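# Sort CO2 cylinders by weight into bin or tray

## Task

Weigh each CO2 cylinder on the scale and compare the reading with the weight printed on it. Any cylinder whose reading falls short of its printed weight by more than 2 g goes into the scrap bin; releasing it from just over the bin's rim is acceptable. Every other cylinder must end up lying flat on the floor of the tray. Finish by opening the gripper and pulling the arm away. A placement only counts if it stays put without the robot touching it, and once the robot is removed no cylinder may fall.

## Robot and tools

Robot: one 7-joint arm ending in a two-finger parallel gripper, working over a table. The arm's base may sit slightly tilted relative to the table. Small tugs on a held part or pushes on loose items can happen at random.

Frame: all positions use the scene frame, in metres. Its origin lies on the tabletop straight beneath the arm's base, +z is up, and +y is to the left for someone facing along +x. The reported hand position drifts from the truth, more so when the arm is stretched far out.

Gripper geometry: the fingers point along the gripper's own +z axis and close along its y axis. end_effector_position is the spot between the pads when closed, roughly 2 cm short of the fingertips; closing pushes the tips about 10 mm further along +z.

Tool execute_actions, argument actions: a list holding zero or one entry, plus optional pictures (boolean; pictures come automatically only with an empty list).
- Empty list: no command, just returns the current state with camera images.
- Move: {"rows": [...], "steps": n}. There is one arm, so each row is a single list of 8 numbers, each in [-1, 1]. The first seven are joint offsets in this column order: waist, shoulder, upper arm roll, elbow, forearm roll, wrist pitch, wrist roll. Scale: 1.0 equals 2.036 rad. Each offset is relative to the joint angles printed in the most recent result that lists them (before any such result in the scene, or for the second and later calls within one reply, relative to where the arm is when the action begins). Offsets are not chained from row to row. The eighth number is the gripper opening, absolute: +1 fully open, -1 closed. Rows: 1 to 15; steps: 5 to 15 (default 15), each step 1/30 s; missing rows repeat the last one. Rows of all-zero offsets are not a pause: they pull the arm back to the reference angles.
- Wait: {"steps": n} with n up to 300, no new command; it returns once n steps have elapsed since the previous result, with your reply time counted inside.

Joint ranges in rad (column order): waist -6.283 to 6.283, shoulder -2.059 to 2.094, upper arm roll -6.283 to 6.283, elbow -0.192 to 3.927, forearm roll -6.283 to 6.283, wrist pitch -1.693 to 3.142, wrist roll -6.283 to 6.283. A request more than 0.010 rad outward past an end is refused, and a refused call does nothing. True ends may differ from these by up to 0.010 rad; a target beyond the true end is clipped there, flagged by "joint sent to its limit" (possibly referring to an earlier action). No such line does not prove there is room left.

Motion limits: joint targets move at most 3.14 rad/s, take 0.16 s to accelerate from rest, and all joints are slowed together so they finish at the same moment. Each step a target stays within 0.623 rad of the measured angle, and targets are scaled back if they would put the hand over 70 mm from its measured spot. Big offsets therefore take several calls. The simulation keeps running while you reply: the arm continues toward the last row sent until it nearly stops or a step is HELD. The final 5 steps of every move are withheld from its result and executed during your next reply.

Result lines:
- State: end_effector_position (m), end_effector_quat_wxyz, linear and angular velocities (m/s, rad/s).
- Joint positions / Joint velocities: seven joints in column order (rad, rad/s), then finger-pad gap in m (0.084 when fully open).
- grip_measured: measured opening on the same -1..+1 scale you command.
- HELD: steps where some or all of your row was not applied.
- "joint command not followed": a clearance check altered or blocked targets (mounting blocks and posts count as arm parts).
- MOTOR HOT from 65 °C; OVER-TEMPERATURE FAULT at 80 °C, when brakes engage until cooled. Carrying loads heats motors, even during replies.
- Torque fault: if a joint reaches its load limit (N m: waist 47.5, shoulder 47.5, upper arm roll 28.5, elbow 28.5, forearm roll 28.5, wrist pitch 19, wrist roll 19, held weight included), the arm halts, backs that joint off slightly, holds 10 s and drops the rest of the call.

Gripping: to keep hold, command an opening noticeably below grip_measured; a bigger gap squeezes harder, up to about 24 N per pad for parts up to about 6 cm wide. -1 gives full force on anything about 0.5 mm thick or more. Commanding exactly grip_measured still presses lightly; wide parts may slip. Closing fast can overshoot in force and even spring the fingers open.

Tool zoom_image: camera (cam_high, cam_low or cam_wrist) and region [x0, y0, x1, y1] in pixels of that camera's latest full image, origin top-left, at most 504 by 504. All three images are 896x504. Calibration (intrinsics, distortion, world-to-camera transforms) is supplied for projecting between pixels and the scene frame; fixed cameras may be off by up to about 2.3 degrees and 9 mm, and the wrist camera's pose is derived from joint readings.

Tool finished_scene: argument scene, the integer number of the scene you are in. Call it only once all cylinders rest unaided.

Avoid: knocking or placing anything off the table (ends the scene), dropping parts except into the bin from just above its rim, slamming, hard collisions or heavy pushing, arm stops of any kind, and leaving cylinders propped against the gripper.

Each tool is called after ">>>" as name([rows], argument=value, ...), one row to a line, values as JSON.

## Session

>>> execute_actions(actions=[])

Scene clock: 0.00 s of 9600.00 s.
end_effector_position=(+0.0998, -0.3081, +0.3968) grip_measured=+1.00 end_effector_quat_wxyz=(-0.073, +0.804, +0.512, +0.293) end_effector_velocity=(+0.000, -0.000, -0.000) end_effector_angular_velocity=(-0.001, +0.001, +0.002)
Joint positions: [-2.091 -0.101 -0.077  1.074  0.474  2.077  2.669  0.084]
Joint velocities: [-0.    -0.002  0.001 -0.001  0.    -0.001 -0.    -0.   ]
Motor temperatures (°C, as the motors report them): [33 33 40 35 35 35 36]

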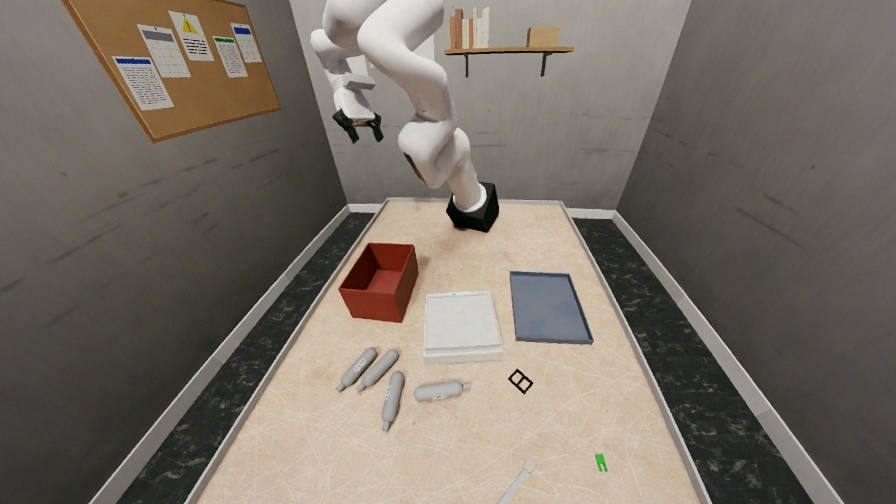

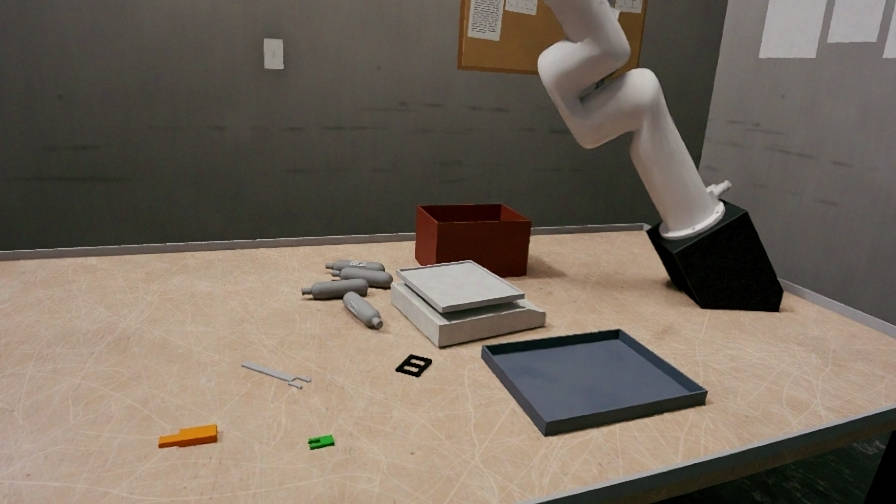

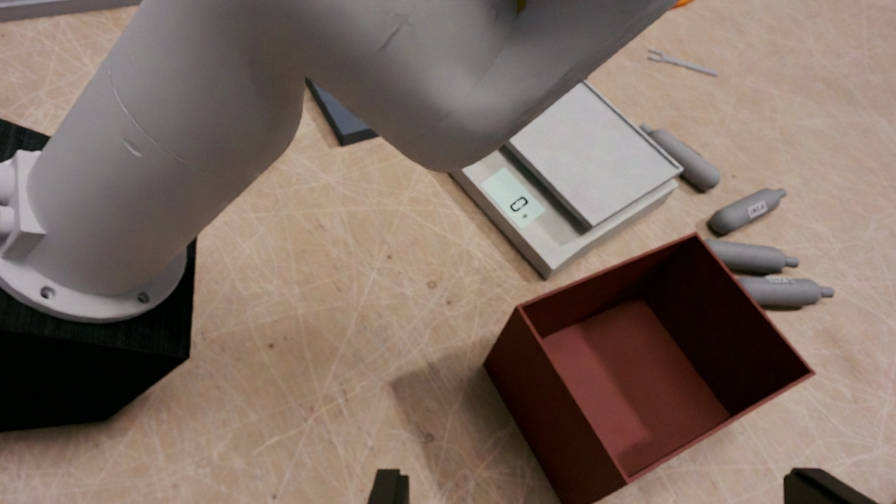

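>>> execute_actions([
  {"rows":[[0,0,0.038,0,-0.233,-0.443,-0.54,1]],"steps":15},
])

>>> execute_actions([
  {"steps":30},
])

>>> zoom_image(camera="cam_high", region=[320, 320, 520, 440])

Scene clock: 0.87 s of 9600.00 s.
end_effector_position=(-0.0108, -0.3292, +0.3905) grip_measured=+1.00 end_effector_quat_wxyz=(-0.166, +0.690, +0.692, +0.130) end_effector_velocity=(-0.444, -0.200, +0.070) end_effector_angular_velocity=(-0.359, +0.999, +2.466)
Joint positions: [-2.091 -0.101 -0.036  1.074  0.225  1.687  2.279  0.084]
Joint velocities: [-0.     0.     0.134  0.002 -0.822 -1.785 -1.809 -0.   ]
Motor temperatures (°C, as the motors report them): [33 33 40 36 35 35 36]
Steps of this call (steps 1 to 16: nothing new was sent; steps 17 to 26: the first 10 steps of this action). Readings (joint positions):
17: [-2.091 -0.102 -0.077 1.074 0.474 2.077 2.668]
18: [-2.091 -0.102 -0.076 1.074 0.470 2.071 2.663]
20: [-2.091 -0.102 -0.070 1.074 0.434 2.023 2.614]
24: [-2.091 -0.101 -0.046 1.074 0.286 1.806 2.398]
26: the state above

Scene clock: 1.87 s of 9600.00 s.
end_effector_position=(-0.1124, -0.4064, +0.4396) grip_measured=+1.00 end_effector_quat_wxyz=(-0.307, +0.313, +0.899, +0.002) end_effector_velocity=(+0.000, -0.001, +0.001) end_effector_angular_velocity=(-0.002, +0.004, +0.003)
Joint positions: [-2.091 -0.101  0.     1.074 -0.     1.175  1.57   0.084]
Joint velocities: [ 0.    -0.002 -0.     0.001 -0.002 -0.002 -0.    -0.   ]
Motor temperatures (°C, as the motors report them): [33 33 40 36 35 35 36]
Kept back: nothing.
Steps of this call (steps 1 to 5: the last 5 steps of your previous action; steps 6 to 30: the robot went on to your last target). Readings (joint positions):
1: [-2.091 -0.101 -0.032 1.074 0.198 1.628 2.217]
2: [-2.091 -0.101 -0.028 1.074 0.173 1.570 2.150]
4: [-2.091 -0.101 -0.020 1.074 0.125 1.460 2.001]
8: [-2.091 -0.102 -0.006 1.075 0.039 1.264 1.706]
30: the state above
The arm was judged still, so your last target was given up. Only a new action makes it travel on or press farther. Fingers that are still opening or closing keep moving.

Region (320, 320, 520, 440) of cam_high's 896x504 image, scaled by 2.520, with more detail than that image has; it fills the top 302 rows of this view, and the rest is white.

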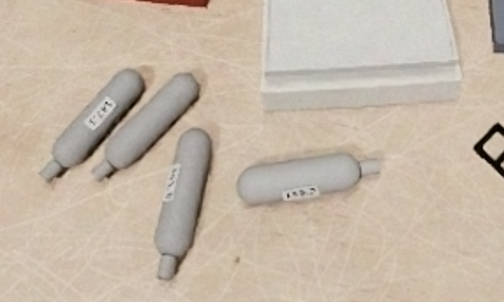

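>>> execute_actions([
  {"rows":[[0.5,-0.2,0,0,-0.08,-0.1,0,1]],"steps":15},
])

>>> execute_actions([
  {"steps":15},
])

>>> execute_actions([
  {"rows":[[0.613,0,0,0,-0.09,-0.156,-0.015,1]],"steps":15},
])

>>> execute_actions([
  {"steps":20},
], pictures=true)

Scene clock: 3.70 s of 9600.00 s.
end_effector_position=(-0.0183, -0.4769, +0.4434) grip_measured=+1.00 end_effector_quat_wxyz=(-0.347, +0.165, +0.922, -0.049) end_effector_velocity=(+0.404, -0.223, -0.040) end_effector_angular_velocity=(+0.133, +0.201, +1.185)
Joint positions: [-1.859 -0.237  0.001  1.075 -0.054  1.108  1.57   0.084]
Joint velocities: [ 0.935 -0.447  0.004 -0.003 -0.178 -0.22  -0.    -0.   ]
Motor temperatures (°C, as the motors report them): [33 33 41 36 35 35 36]
Steps of this call (steps 1 to 45: nothing new was sent; steps 46 to 55: the first 10 steps of this action). Readings (joint positions):
46: [-2.091 -0.102 0.000 1.074 -0.000 1.175 1.570]
47: [-2.086 -0.104 -0.001 1.073 -0.002 1.173 1.570]
49: [-2.046 -0.129 -0.007 1.070 -0.014 1.160 1.570]
53: [-1.921 -0.205 0.001 1.076 -0.042 1.123 1.570]
55: the state above

Scene clock: 4.20 s of 9600.00 s.
end_effector_position=(+0.2015, -0.5315, +0.3974) grip_measured=+1.00 end_effector_quat_wxyz=(-0.327, -0.114, +0.932, -0.108) end_effector_velocity=(+0.461, +0.007, -0.090) end_effector_angular_velocity=(+0.160, -0.127, +1.112)
Joint positions: [-1.372 -0.411  0.001  1.074 -0.124  1.021  1.57   0.084]
Joint velocities: [ 0.988 -0.323 -0.003 -0.002 -0.129 -0.161  0.001  0.   ]
Motor temperatures (°C, as the motors report them): [33 33 41 37 35 35 36]
Kept back: nothing.
Steps of this call (steps 1 to 5: the last 5 steps of your previous action; steps 6 to 15: the robot went on to your last target). Readings (joint positions):
1: [-1.828 -0.251 0.001 1.075 -0.060 1.100 1.570]
2: [-1.796 -0.265 0.001 1.075 -0.065 1.093 1.570]
4: [-1.732 -0.291 0.001 1.075 -0.076 1.081 1.570]
8: [-1.602 -0.336 0.001 1.075 -0.094 1.058 1.570]
15: the state above

Scene clock: 4.53 s of 9600.00 s.
end_effector_position=(+0.3458, -0.5258, +0.3401) grip_measured=+1.00 end_effector_quat_wxyz=(-0.279, -0.306, +0.900, -0.134) end_effector_velocity=(+0.423, +0.107, -0.189) end_effector_angular_velocity=(+0.322, -0.160, +1.093)
Joint positions: [-1.037 -0.421  0.001  1.074 -0.2    0.89   1.557  0.084]
Joint velocities: [ 0.991  0.023  0.    -0.002 -0.186 -0.326 -0.032 -0.   ]
Motor temperatures (°C, as the motors report them): [33 33 41 37 35 35 36]
Steps of this call (steps 1 to 10: the first 10 steps of this action). Readings (joint positions):
1: [-1.339 -0.421 0.001 1.074 -0.128 1.015 1.570]
2: [-1.306 -0.430 0.001 1.075 -0.134 1.006 1.569]
4: [-1.239 -0.429 0.000 1.077 -0.154 0.970 1.565]
8: [-1.103 -0.423 0.001 1.074 -0.187 0.914 1.560]
10: the state above

Scene clock: 5.20 s of 9600.00 s.
end_effector_position=(+0.5902, -0.3483, +0.2514) grip_measured=+1.00 end_effector_quat_wxyz=(-0.110, -0.595, +0.786, -0.126) end_effector_velocity=(+0.289, +0.386, -0.058) end_effector_angular_velocity=(+0.417, -0.287, +0.906)
Joint positions: [-0.389 -0.413  0.001  1.074 -0.28   0.751  1.544  0.084]
Joint velocities: [ 0.953  0.01   0.001  0.002 -0.096 -0.172 -0.016 -0.   ]
Motor temperatures (°C, as the motors report them): [33 33 41 37 35 35 36]
Kept back: nothing.
Steps of this call (steps 1 to 5: the last 5 steps of your previous action; steps 6 to 20: the robot went on to your last target). Readings (joint positions):
1: [-1.004 -0.420 0.001 1.074 -0.206 0.880 1.556]
2: [-0.971 -0.420 0.001 1.074 -0.212 0.870 1.555]
4: [-0.905 -0.419 0.001 1.074 -0.222 0.852 1.554]
8: [-0.775 -0.417 0.001 1.074 -0.240 0.821 1.551]
20: the state above
camera_calibration (this result's frames):
cam_wrist: T_world_to_cam=[[-0.962634, 0.264881, -0.056343, 0.708529], [0.269023, 0.911521, -0.311057, 0.305223], [-0.0310353, -0.314591, -0.94872, 0.279361], [0, 0, 0, 1]] pos_world=[0.608611, -0.378008, 0.399898]

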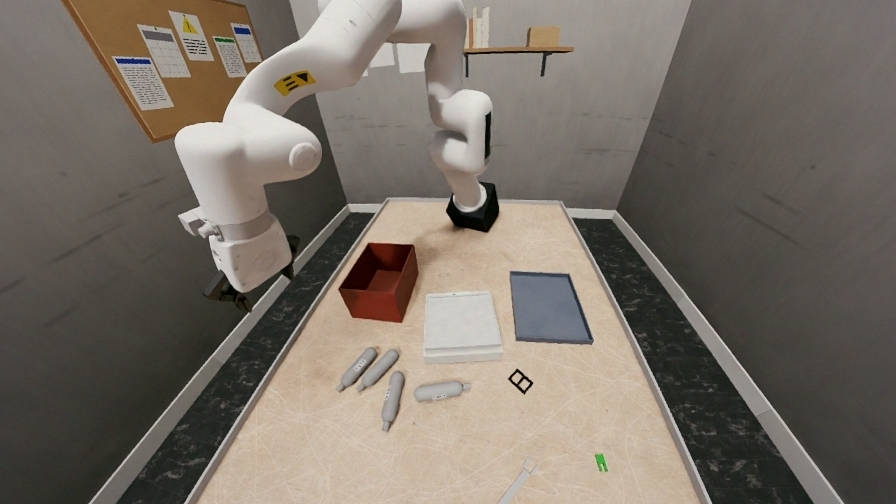

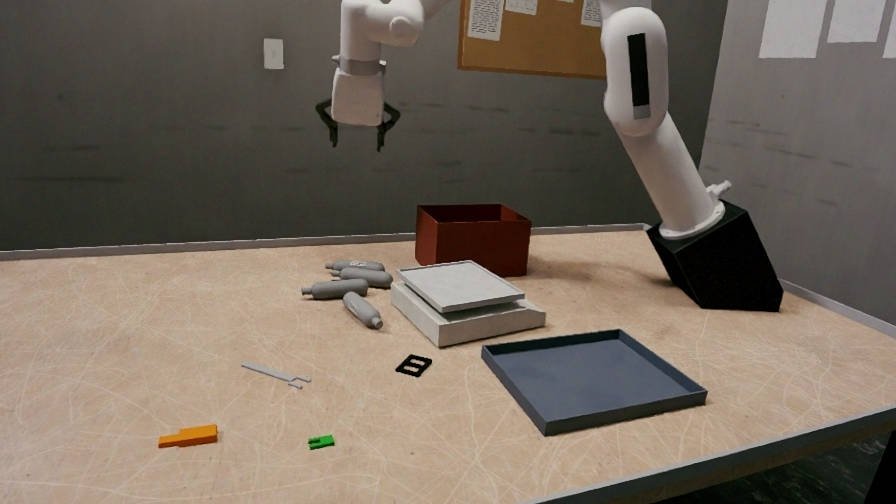

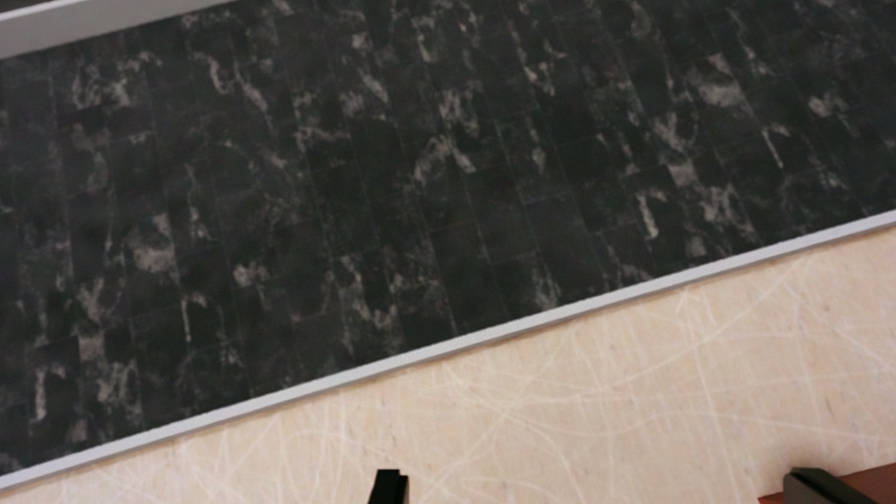

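>>> execute_actions([
  {"rows":[[0.277,0.143,0,-0.003,-0.032,-0.048,0,1]],"steps":15},
])

>>> execute_actions([
  {"steps":30},
], pictures=true)

Scene clock: 5.63 s of 9600.00 s.
end_effector_position=(+0.6534, -0.1785, +0.1717) grip_measured=+1.00 end_effector_quat_wxyz=(+0.033, +0.724, -0.687, +0.053) end_effector_velocity=(+0.038, +0.426, -0.242) end_effector_angular_velocity=(+0.467, +0.253, +0.727)
Joint positions: [-0.037 -0.269  0.     1.071 -0.32   0.69   1.543  0.084]
Joint velocities: [ 0.741  0.521  0.001 -0.011 -0.088 -0.127  0.005 -0.   ]
Motor temperatures (°C, as the motors report them): [33 33 41 37 35 35 36]
Steps of this call (steps 1 to 3: the robot went on to your last target; steps 4 to 13: the first 10 steps of this action). Readings (joint positions):
4: [-0.263 -0.412 0.001 1.074 -0.293 0.728 1.542]
5: [-0.234 -0.409 0.002 1.075 -0.296 0.723 1.541]
7: [-0.186 -0.381 0.002 1.079 -0.302 0.714 1.542]
11: [-0.087 -0.304 0.000 1.071 -0.314 0.698 1.542]
13: the state above

Scene clock: 6.63 s of 9600.00 s.
end_effector_position=(+0.6505, -0.0500, +0.1130) grip_measured=+1.00 end_effector_quat_wxyz=(+0.006, +0.796, -0.605, -0.011) end_effector_velocity=(-0.001, +0.001, -0.001) end_effector_angular_velocity=(+0.001, +0.001, +0.001)
Joint positions: [ 0.175 -0.122  0.001  1.068 -0.345  0.653  1.544  0.084]
Joint velocities: [ 0.001  0.001  0.001 -0.001 -0.    -0.001  0.001  0.   ]
Motor temperatures (°C, as the motors report them): [33 33 41 37 35 35 36]
Kept back: nothing.
Steps of this call (steps 1 to 5: the last 5 steps of your previous action; steps 6 to 30: the robot went on to your last target). Readings (joint positions):
1: [-0.013 -0.252 0.000 1.070 -0.323 0.685 1.543]
2: [0.012 -0.234 0.000 1.070 -0.326 0.681 1.543]
4: [0.061 -0.200 0.001 1.069 -0.331 0.673 1.543]
8: [0.148 -0.140 0.004 1.067 -0.342 0.658 1.544]
30: the state above
The arm was judged still, so your last target was given up. Only a new action makes it travel on or press farther. Fingers that are still opening or closing keep moving.
camera_calibration (this result's frames):
cam_wrist: T_world_to_cam=[[-0.963507, -0.265364, 0.0351492, 0.643442], [-0.264686, 0.964065, 0.0227969, 0.28617], [-0.0399356, 0.0126615, -0.999122, 0.271626], [0, 0, 0, 1]] pos_world=[0.706554, -0.108579, 0.242247]

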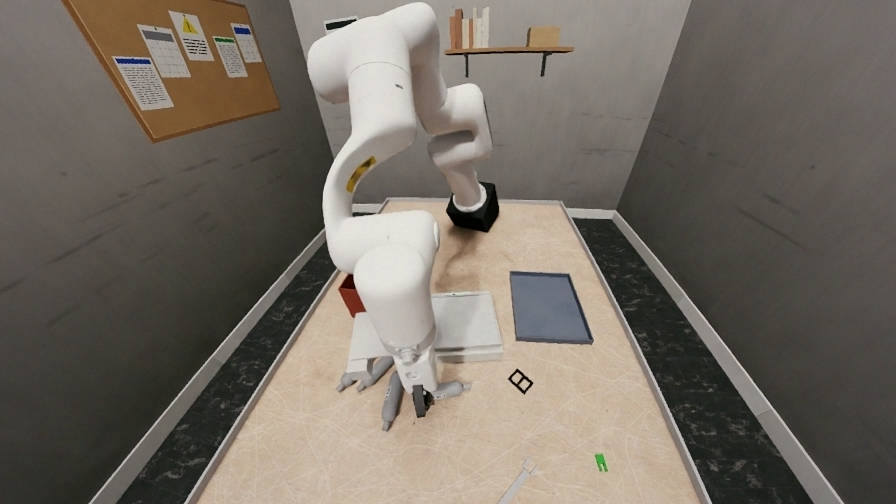

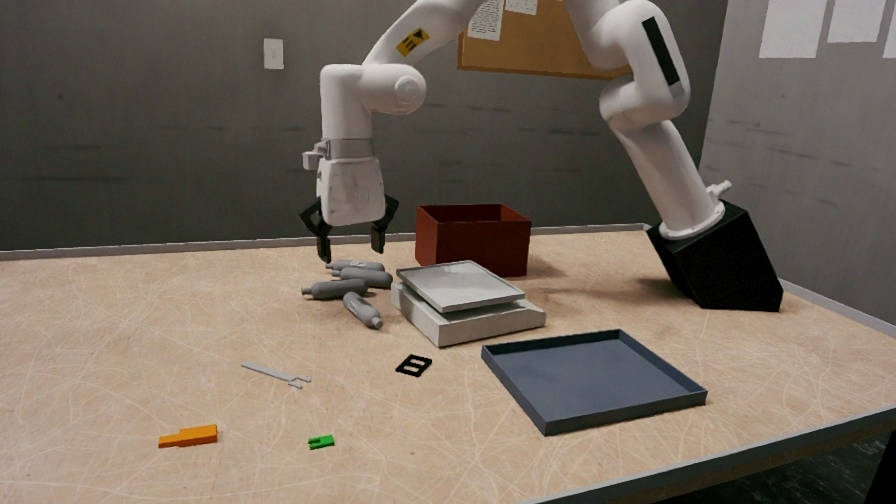

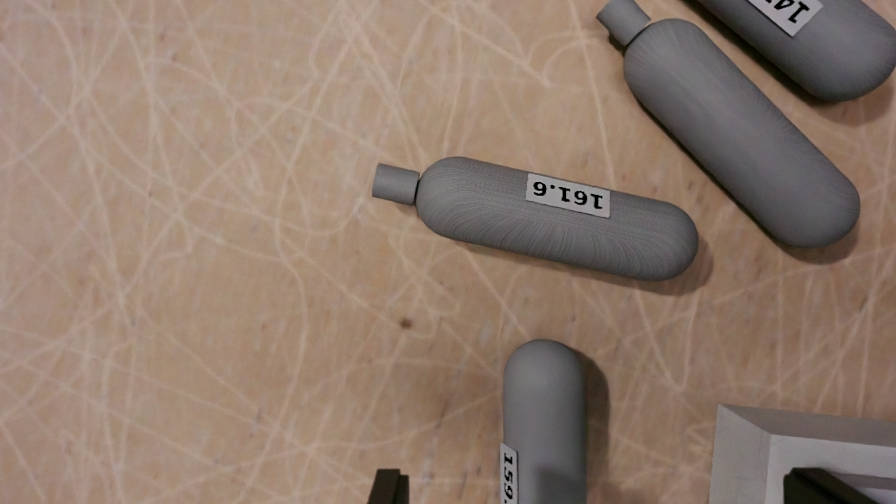

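>>> execute_actions([
  {"rows":[[-0.007,0.063,-0.006,-0.006,-0.046,-0.075,0.048,0.4]],"steps":15},
])

>>> execute_actions([
  {"steps":12},
], pictures=true)

Scene clock: 7.73 s of 9600.00 s.
end_effector_position=(+0.6424, -0.0449, +0.0543) grip_measured=+0.39 end_effector_quat_wxyz=(+0.009, +0.793, -0.609, -0.004) end_effector_velocity=(+0.064, +0.000, +0.019) end_effector_angular_velocity=(+0.005, -0.182, -0.027)
Joint positions: [ 0.161  0.003 -0.011  1.052 -0.433  0.511  1.636  0.061]
Joint velocities: [-0.005  0.022 -0.     0.074 -0.064 -0.128  0.07   0.   ]
Motor temperatures (°C, as the motors report them): [33 33 41 37 35 35 36]
Steps of this call (steps 1 to 23: nothing new was sent; steps 24 to 33: the first 10 steps of this action). Readings (joint positions):
24: [0.175 -0.122 0.001 1.068 -0.345 0.653 1.544]
25: [0.174 -0.119 0.001 1.068 -0.348 0.647 1.548]
27: [0.170 -0.086 -0.002 1.070 -0.376 0.601 1.577]
31: [0.162 -0.004 -0.011 1.050 -0.426 0.523 1.628]
33: the state above

Scene clock: 8.13 s of 9600.00 s.
end_effector_position=(+0.6463, -0.0448, +0.0549) grip_measured=+0.39 end_effector_quat_wxyz=(+0.006, +0.792, -0.610, +0.001) end_effector_velocity=(-0.002, +0.000, -0.002) end_effector_angular_velocity=(-0.000, +0.004, -0.001)
Joint positions: [ 0.16   0.006 -0.011  1.056 -0.438  0.501  1.641  0.061]
Joint velocities: [-0.     0.002 -0.001 -0.002  0.    -0.001  0.002  0.   ]
Motor temperatures (°C, as the motors report them): [33 33 41 37 35 35 36]
Kept back: nothing.
Steps of this call (steps 1 to 5: the last 5 steps of your previous action; steps 6 to 12: the robot went on to your last target). Readings (joint positions):
1: [0.161 0.003 -0.011 1.054 -0.435 0.507 1.637]
2: [0.161 0.003 -0.011 1.056 -0.436 0.505 1.639]
4: [0.161 0.003 -0.011 1.058 -0.437 0.502 1.640]
8: [0.160 0.005 -0.011 1.056 -0.438 0.501 1.641]
12: the state above
camera_calibration (this result's frames):
cam_wrist: T_world_to_cam=[[-0.967062, -0.253701, 0.0206595, 0.64645], [-0.253658, 0.967283, 0.00468903, 0.275394], [-0.0211732, -0.000705869, -0.999776, 0.20069], [0, 0, 0, 1]] pos_world=[0.699262, -0.102237, 0.185998]

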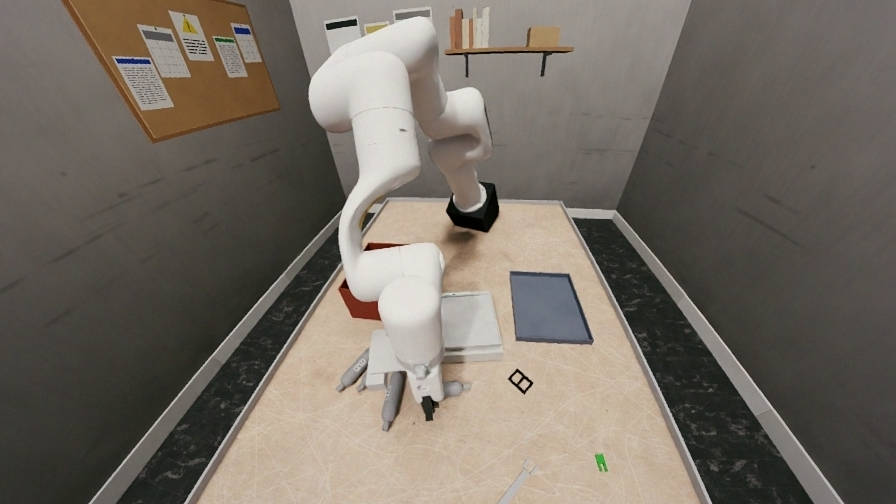

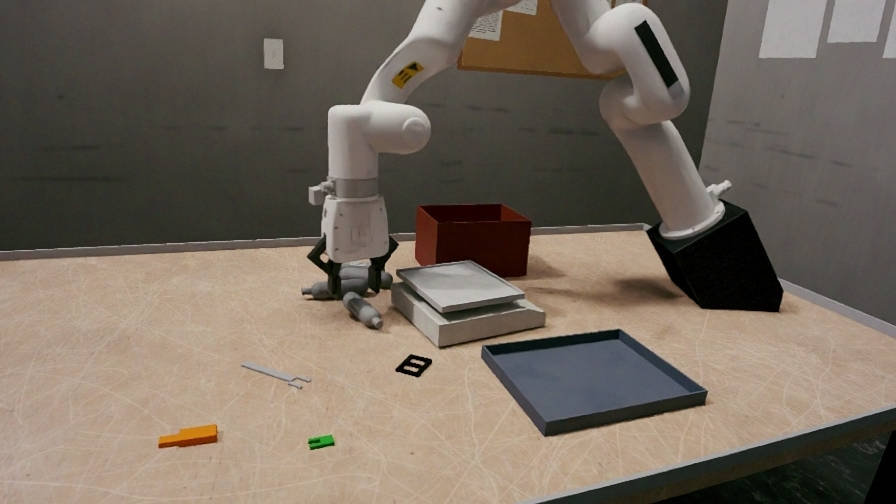

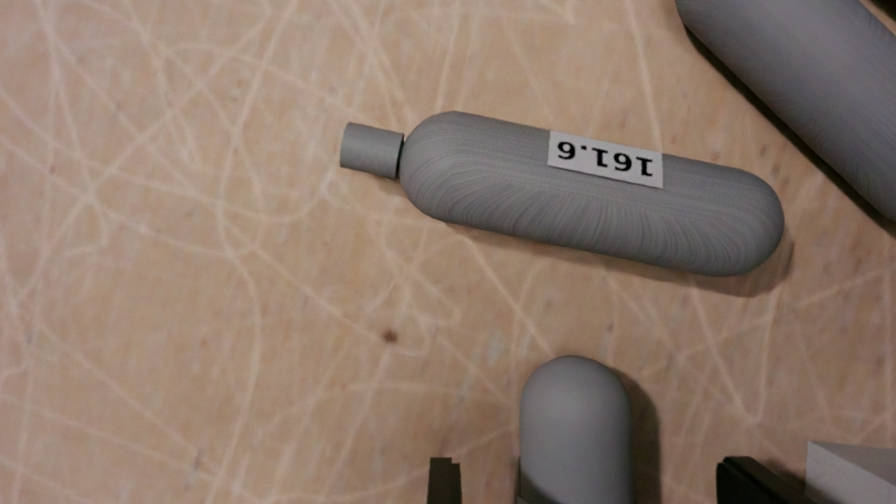

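>>> execute_actions([
  {"rows":[[0.0,0.031,0.005,0.004,-0.021,-0.028,0.021,0.4]],"steps":12},
])

>>> execute_actions([
  {"steps":10},
])

>>> zoom_image(camera="cam_low", region=[290, 250, 410, 340])

Scene clock: 8.50 s of 9600.00 s.
end_effector_position=(+0.6422, -0.0294, +0.0322) grip_measured=+0.39 end_effector_quat_wxyz=(+0.002, +0.797, -0.604, -0.002) end_effector_velocity=(-0.014, +0.029, -0.043) end_effector_angular_velocity=(+0.022, +0.010, +0.028)
Joint positions: [ 0.161  0.064 -0.001  1.06  -0.476  0.452  1.679  0.061]
Joint velocities: [ 0.003  0.106  0.016 -0.001 -0.066 -0.087  0.068  0.   ]
Motor temperatures (°C, as the motors report them): [33 33 41 37 35 35 36]
Steps of this call (steps 1 to 4: the robot went on to your last target; steps 5 to 11: the first 7 steps of this action). Readings (joint positions):
5: [0.160 0.006 -0.011 1.056 -0.439 0.500 1.642]
6: [0.160 0.010 -0.011 1.057 -0.442 0.495 1.646]
8: [0.160 0.037 -0.007 1.064 -0.462 0.469 1.665]
11: the state above

Scene clock: 8.83 s of 9600.00 s.
end_effector_position=(+0.6452, -0.0292, +0.0321) grip_measured=+0.39 end_effector_quat_wxyz=(-0.001, +0.797, -0.604, +0.001) end_effector_velocity=(-0.003, +0.003, -0.003) end_effector_angular_velocity=(+0.002, +0.006, +0.006)
Joint positions: [ 0.16   0.068 -0.001  1.064 -0.481  0.444  1.684  0.061]
Joint velocities: [ 0.001  0.004  0.003 -0.003 -0.002 -0.    -0.     0.   ]
Motor temperatures (°C, as the motors report them): [33 33 41 37 35 35 36]
Kept back: nothing.
Steps of this call (steps 1 to 5: the last 5 steps of your previous action; steps 6 to 10: the robot went on to your last target). Readings (joint positions):
1: [0.161 0.067 -0.001 1.060 -0.478 0.449 1.680]
2: [0.161 0.067 -0.001 1.062 -0.479 0.447 1.682]
4: [0.160 0.067 -0.002 1.064 -0.480 0.445 1.683]
8: [0.160 0.068 -0.001 1.065 -0.481 0.444 1.684]
10: the state above

Region (290, 250, 410, 340) of cam_low's 896x504 image, scaled by 4.200, with more detail than that image has; it fills the top 378 rows of this view, and the rest is white.

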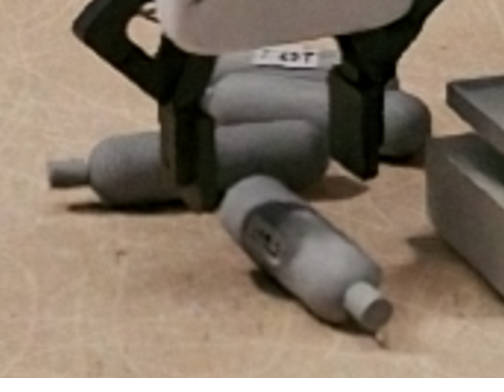

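>>> execute_actions([
  {"rows":[[0,0.008,0,-0.005,-0.005,-0.013,0.005,0.4],[0,0.008,0,-0.005,-0.005,-0.013,0.005,0.4],[0,0.008,0,-0.005,-0.005,-0.013,0.005,0.4],[0,0.008,0,-0.005,-0.005,-0.013,0.005,0.4],[0,0.008,0,-0.005,-0.005,-0.013,0.005,0.4],[0,0.008,0,-0.005,-0.005,-0.013,0.005,0.4],[0,0.008,0,-0.005,-0.005,-0.013,0.005,0.2],[0,0.008,0,-0.005,-0.005,-0.013,0.005,0.0],[0,0.008,0,-0.005,-0.005,-0.013,0.005,-0.2],[0,0.008,0,-0.005,-0.005,-0.013,0.005,-0.4],[0,0.008,0,-0.005,-0.005,-0.013,0.005,-0.7]],"steps":15},
])

>>> execute_actions([
  {"steps":12},
])

Scene clock: 9.43 s of 9600.00 s.
end_effector_position=(+0.6406, -0.0244, +0.0237) grip_measured=-0.20 end_effector_quat_wxyz=(-0.004, +0.798, -0.603, -0.001) end_effector_velocity=(+0.008, -0.002, +0.005) end_effector_angular_velocity=(+0.001, -0.022, -0.005)
Joint positions: [ 0.16   0.084 -0.001  1.054 -0.491  0.418  1.694  0.035]
Joint velocities: [-0.001 -0.006 -0.002  0.006 -0.003 -0.012  0.003 -0.217]
Motor temperatures (°C, as the motors report them): [33 33 41 38 35 35 36]
Steps of this call (steps 1 to 8: the robot went on to your last target; steps 9 to 18: the first 10 steps of this action). Readings (joint positions):
9: [0.160 0.069 -0.001 1.064 -0.481 0.443 1.684]
10: [0.160 0.071 -0.001 1.063 -0.483 0.438 1.686]
12: [0.160 0.078 -0.001 1.058 -0.488 0.426 1.691]
16: [0.160 0.084 -0.001 1.054 -0.491 0.419 1.693]
18: the state above

Scene clock: 9.83 s of 9600.00 s.
end_effector_position=(+0.6408, -0.0244, +0.0237) grip_measured=-0.33 end_effector_quat_wxyz=(-0.004, +0.798, -0.603, -0.001) end_effector_velocity=(-0.001, -0.001, -0.001) end_effector_angular_velocity=(-0.002, +0.003, +0.001)
Joint positions: [ 0.16   0.084 -0.001  1.054 -0.491  0.417  1.694  0.03 ]
Joint velocities: [-0.     0.002 -0.001  0.    -0.002  0.001  0.     0.   ]
Motor temperatures (°C, as the motors report them): [33 33 41 38 35 35 36]
Kept back: nothing.
Steps of this call (steps 1 to 5: the last 5 steps of your previous action; steps 6 to 12: the robot went on to your last target). Readings (joint positions):
1: [0.160 0.084 -0.001 1.054 -0.491 0.418 1.694]
2: [0.160 0.084 -0.001 1.054 -0.491 0.418 1.694]
4: [0.160 0.084 -0.001 1.054 -0.491 0.417 1.694]
8: [0.160 0.084 -0.001 1.054 -0.491 0.417 1.694]
12: the state above

>>> execute_actions([
  {"rows":[[0.007,-0.135,0,0.007,0.089,0.149,-0.09,-0.7]],"steps":15},
])

>>> execute_actions([
  {"steps":15},
], pictures=true)

>>> zoom_image(camera="cam_high", region=[380, 370, 500, 440])

Scene clock: 10.93 s of 9600.00 s.
end_effector_position=(+0.6537, -0.0565, +0.1245) grip_measured=-0.33 end_effector_quat_wxyz=(+0.004, +0.792, -0.610, -0.005) end_effector_velocity=(+0.024, -0.067, +0.313) end_effector_angular_velocity=(+0.078, -0.040, -0.046)
Joint positions: [ 0.172 -0.147 -0.002  1.07  -0.341  0.667  1.543  0.03 ]
Joint velocities: [ 0.032 -0.679  0.001  0.065  0.4    0.655 -0.397  0.   ]
Motor temperatures (°C, as the motors report them): [33 33 41 38 35 35 36]
Steps of this call (steps 1 to 15: the robot went on to your last target; steps 16 to 23: nothing new was sent; steps 24 to 33: the first 10 steps of this action). Readings (joint positions):
24: [0.160 0.084 -0.001 1.054 -0.491 0.418 1.694]
25: [0.161 0.081 -0.001 1.054 -0.488 0.424 1.690]
27: [0.163 0.046 -0.001 1.049 -0.460 0.472 1.662]
31: [0.169 -0.090 -0.002 1.065 -0.377 0.608 1.579]
33: the state above

Scene clock: 11.43 s of 9600.00 s.
end_effector_position=(+0.6489, -0.0593, +0.1414) grip_measured=-0.33 end_effector_quat_wxyz=(+0.006, +0.793, -0.609, -0.014) end_effector_velocity=(+0.001, -0.000, +0.003) end_effector_angular_velocity=(+0.001, -0.002, -0.002)
Joint positions: [ 0.174 -0.19  -0.001  1.068 -0.31   0.72   1.511  0.03 ]
Joint velocities: [ 0.    -0.005  0.     0.001  0.002  0.004 -0.     0.   ]
Motor temperatures (°C, as the motors report them): [33 33 41 38 35 35 36]
Kept back: nothing.
Steps of this call (steps 1 to 5: the last 5 steps of your previous action; steps 6 to 15: the robot went on to your last target). Readings (joint positions):
1: [0.173 -0.166 -0.002 1.072 -0.331 0.684 1.532]
2: [0.173 -0.177 -0.002 1.073 -0.324 0.696 1.525]
4: [0.174 -0.184 -0.001 1.070 -0.316 0.710 1.517]
8: [0.174 -0.186 -0.001 1.066 -0.312 0.719 1.512]
15: the state above
camera_calibration (this result's frames):
cam_wrist: T_world_to_cam=[[-0.965961, -0.255771, 0.0387472, 0.640133], [-0.254854, 0.9666, 0.027086, 0.287179], [-0.0443809, 0.0162892, -0.998882, 0.303137], [0, 0, 0, 1]] pos_world=[0.704985, -0.118798, 0.270216]

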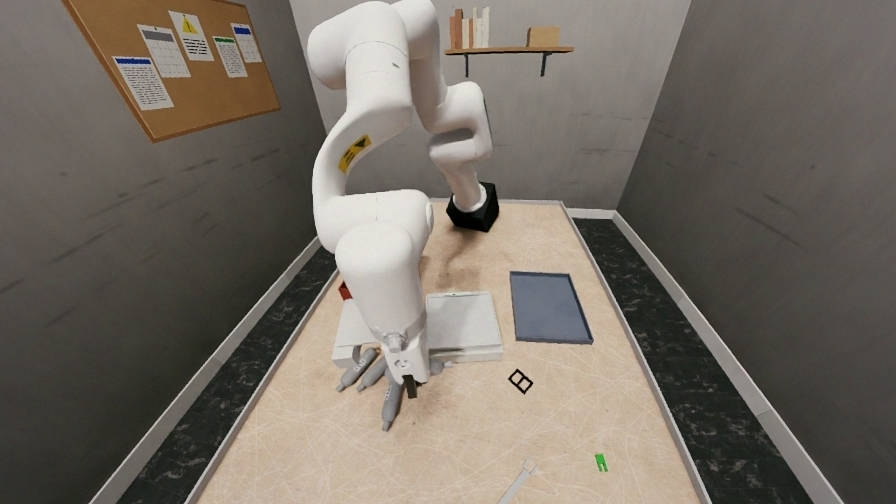

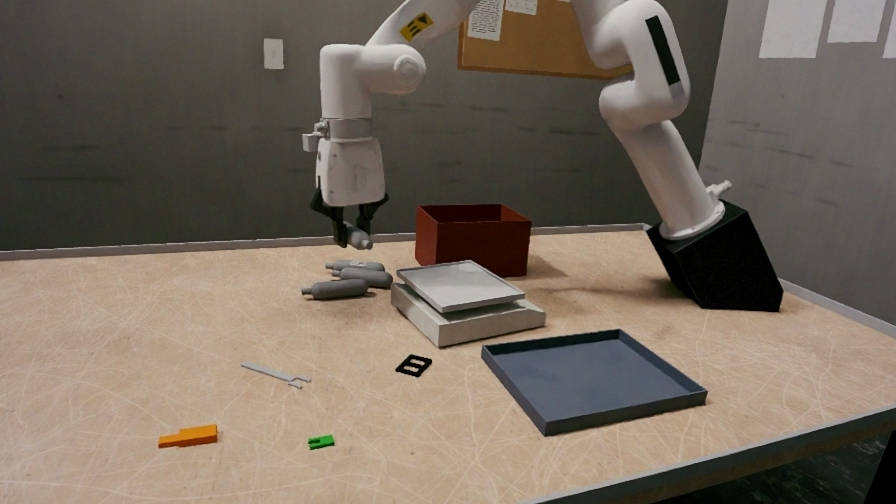

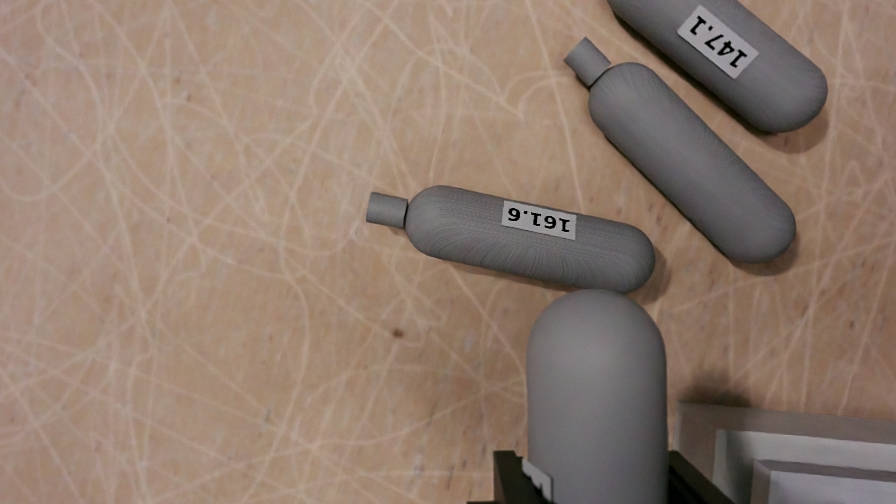

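Region (380, 370, 500, 440) of cam_high's 896x504 image, scaled by 4.200, with more detail than that image has; it fills the top 294 rows of this view, and the rest is white.

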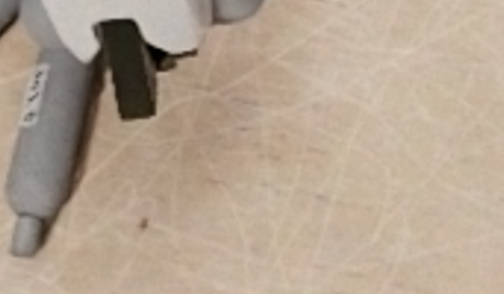

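>>> execute_actions([
  {"rows":[[0.024,-0.154,0,-0.285,-0.117,-0.124,0.088,-0.7]],"steps":15},
])

>>> execute_actions([
  {"steps":20},
], pictures=true)

Scene clock: 11.90 s of 9600.00 s.
end_effector_position=(+0.5606, -0.0363, +0.1295) grip_measured=-0.33 end_effector_quat_wxyz=(+0.008, +0.813, -0.582, -0.001) end_effector_velocity=(-0.389, +0.109, -0.052) end_effector_angular_velocity=(+0.013, -0.084, +0.308)
Joint positions: [ 0.204 -0.38  -0.001  0.715 -0.454  0.568  1.62   0.03 ]
Joint velocities: [ 0.122 -0.789 -0.004 -1.45  -0.596 -0.632  0.448  0.   ]
Motor temperatures (°C, as the motors report them): [33 34 41 38 35 35 36]
Steps of this call (steps 1 to 4: the robot went on to your last target; steps 5 to 14: the first 10 steps of this action). Readings (joint positions):
5: [0.174 -0.190 -0.001 1.068 -0.310 0.720 1.511]
6: [0.175 -0.193 -0.002 1.064 -0.312 0.718 1.513]
8: [0.178 -0.218 -0.002 1.019 -0.332 0.696 1.528]
12: [0.196 -0.327 -0.001 0.815 -0.414 0.611 1.589]
14: the state above

Scene clock: 12.57 s of 9600.00 s.
end_effector_position=(+0.4971, -0.0173, +0.1206) grip_measured=-0.33 end_effector_quat_wxyz=(-0.000, +0.828, -0.561, +0.001) end_effector_velocity=(-0.001, +0.001, +0.001) end_effector_angular_velocity=(+0.001, -0.003, +0.003)
Joint positions: [ 0.223 -0.503 -0.001  0.489 -0.548  0.468  1.69   0.03 ]
Joint velocities: [ 0.    -0.005  0.003 -0.005 -0.001 -0.002  0.001  0.   ]
Motor temperatures (°C, as the motors report them): [33 34 41 38 35 35 36]
Kept back: nothing.
Steps of this call (steps 1 to 5: the last 5 steps of your previous action; steps 6 to 20: the robot went on to your last target). Readings (joint positions):
1: [0.208 -0.406 -0.001 0.667 -0.474 0.547 1.634]
2: [0.212 -0.432 -0.001 0.620 -0.494 0.527 1.649]
4: [0.219 -0.472 -0.001 0.544 -0.524 0.495 1.671]
8: [0.222 -0.497 -0.001 0.500 -0.543 0.474 1.686]
20: the state above
camera_calibration (this result's frames):
cam_wrist: T_world_to_cam=[[-0.929741, -0.368042, 0.011216, 0.48835], [-0.367928, 0.929789, 0.0110129, 0.265996], [-0.0144817, 0.00611243, -0.999876, 0.260037], [0, 0, 0, 1]] pos_world=[0.555673, -0.0691757, 0.251598]

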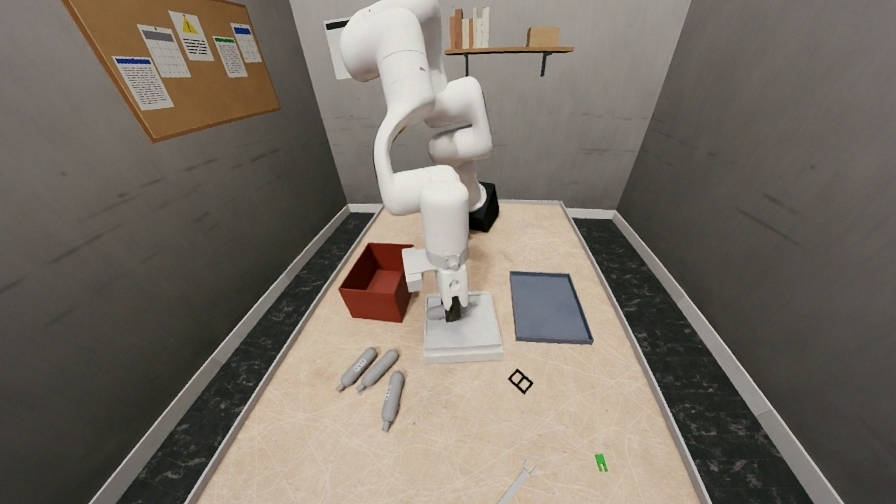

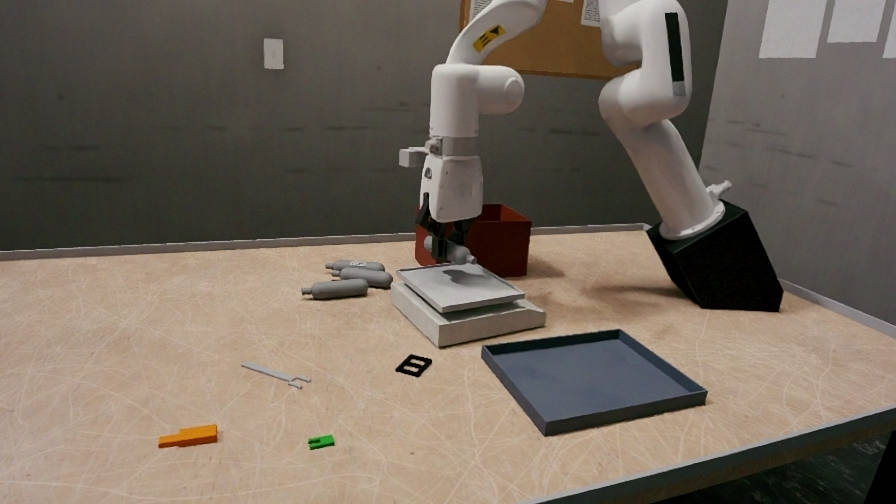

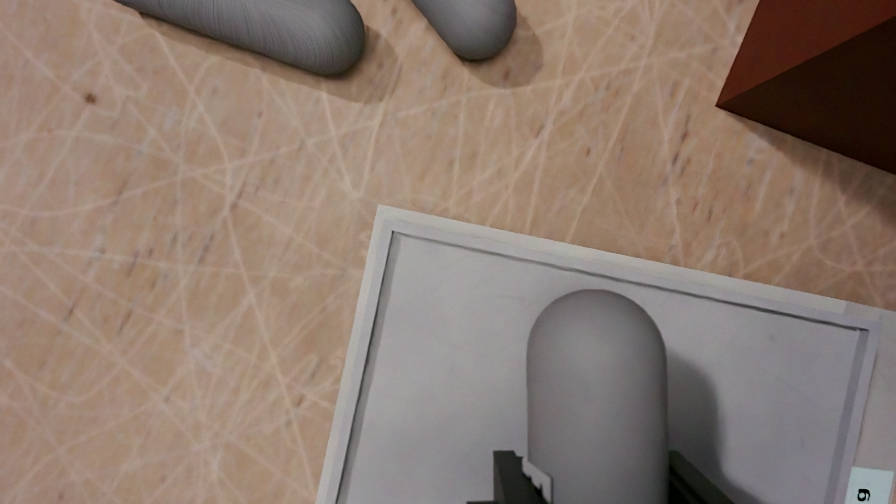

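>>> execute_actions([
  {"rows":[[0.003,0.046,0,-0.002,-0.052,-0.035,0.162,-0.7]],"steps":15},
])

>>> execute_actions([
  {"steps":12},
], pictures=true)

>>> zoom_image(camera="cam_low", region=[380, 220, 560, 330])

Scene clock: 13.23 s of 9600.00 s.
end_effector_position=(+0.4866, -0.0021, +0.0955) grip_measured=-0.33 end_effector_quat_wxyz=(+0.003, +0.773, -0.634, -0.005) end_effector_velocity=(-0.010, +0.022, -0.031) end_effector_angular_velocity=(+0.010, +0.001, -0.282)
Joint positions: [ 0.229 -0.417 -0.001  0.483 -0.643  0.405  1.984  0.03 ]
Joint velocities: [ 0.007  0.116 -0.002 -0.001 -0.141 -0.097  0.442 -0.   ]
Motor temperatures (°C, as the motors report them): [33 34 41 38 35 35 36]
Steps of this call (steps 1 to 10: the robot went on to your last target; steps 11 to 20: the first 10 steps of this action). Readings (joint positions):
11: [0.223 -0.503 -0.001 0.488 -0.548 0.468 1.691]
12: [0.223 -0.502 -0.001 0.488 -0.550 0.467 1.696]
14: [0.224 -0.490 -0.002 0.489 -0.565 0.456 1.745]
18: [0.228 -0.431 -0.001 0.484 -0.628 0.415 1.937]
20: the state above

Scene clock: 13.63 s of 9600.00 s.
end_effector_position=(+0.4876, -0.0008, +0.0942) grip_measured=-0.33 end_effector_quat_wxyz=(+0.002, +0.766, -0.643, -0.004) end_effector_velocity=(-0.001, -0.000, -0.001) end_effector_angular_velocity=(-0.000, +0.002, -0.003)
Joint positions: [ 0.229 -0.41  -0.001  0.485 -0.654  0.397  2.019  0.03 ]
Joint velocities: [ 0.     0.002 -0.001  0.    -0.001 -0.     0.004 -0.   ]
Motor temperatures (°C, as the motors report them): [33 34 41 38 35 35 36]
Kept back: nothing.
Steps of this call (steps 1 to 5: the last 5 steps of your previous action; steps 6 to 12: the robot went on to your last target). Readings (joint positions):
1: [0.229 -0.414 -0.001 0.483 -0.647 0.402 1.996]
2: [0.229 -0.413 -0.001 0.484 -0.649 0.401 2.004]
4: [0.229 -0.411 -0.001 0.485 -0.652 0.398 2.012]
8: [0.229 -0.410 -0.001 0.485 -0.653 0.397 2.018]
12: the state above
camera_calibration (this result's frames):
cam_wrist: T_world_to_cam=[[-0.985135, -0.170635, 0.0198331, 0.512347], [-0.170332, 0.985255, 0.016086, 0.150639], [-0.0222855, 0.0124687, -0.999674, 0.237155], [0, 0, 0, 1]] pos_world=[0.535674, -0.0639502, 0.224493]

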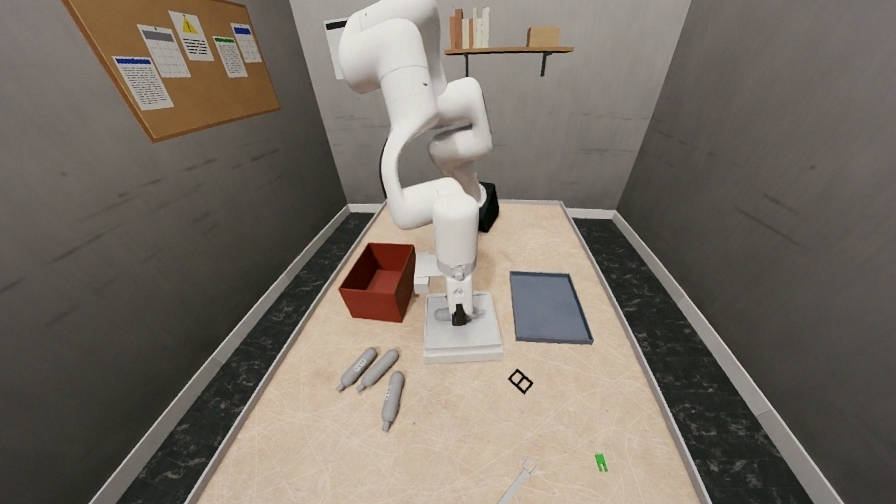

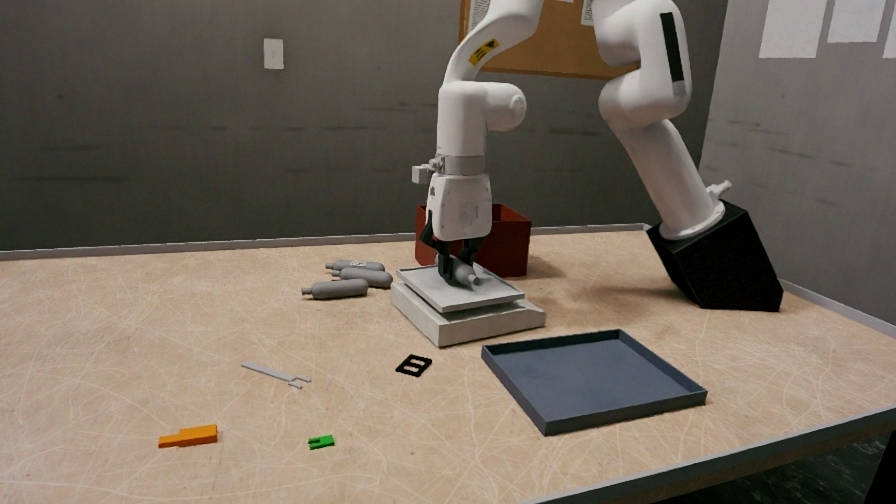

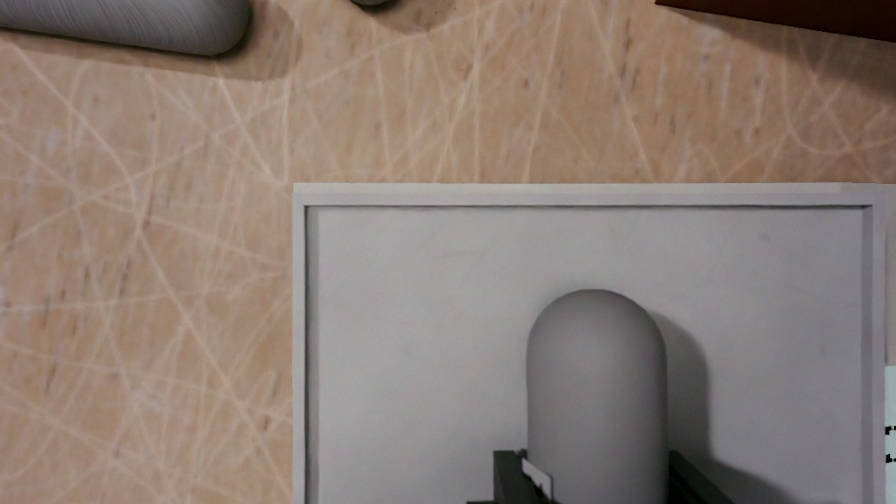

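Region (380, 220, 560, 330) of cam_low's 896x504 image, scaled by 2.800, with more detail than that image has.

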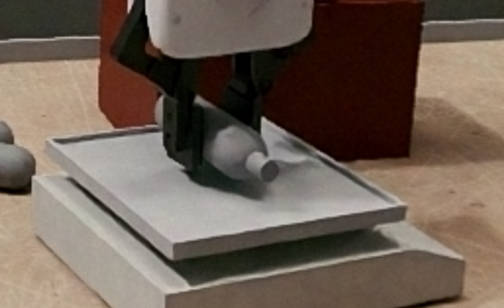

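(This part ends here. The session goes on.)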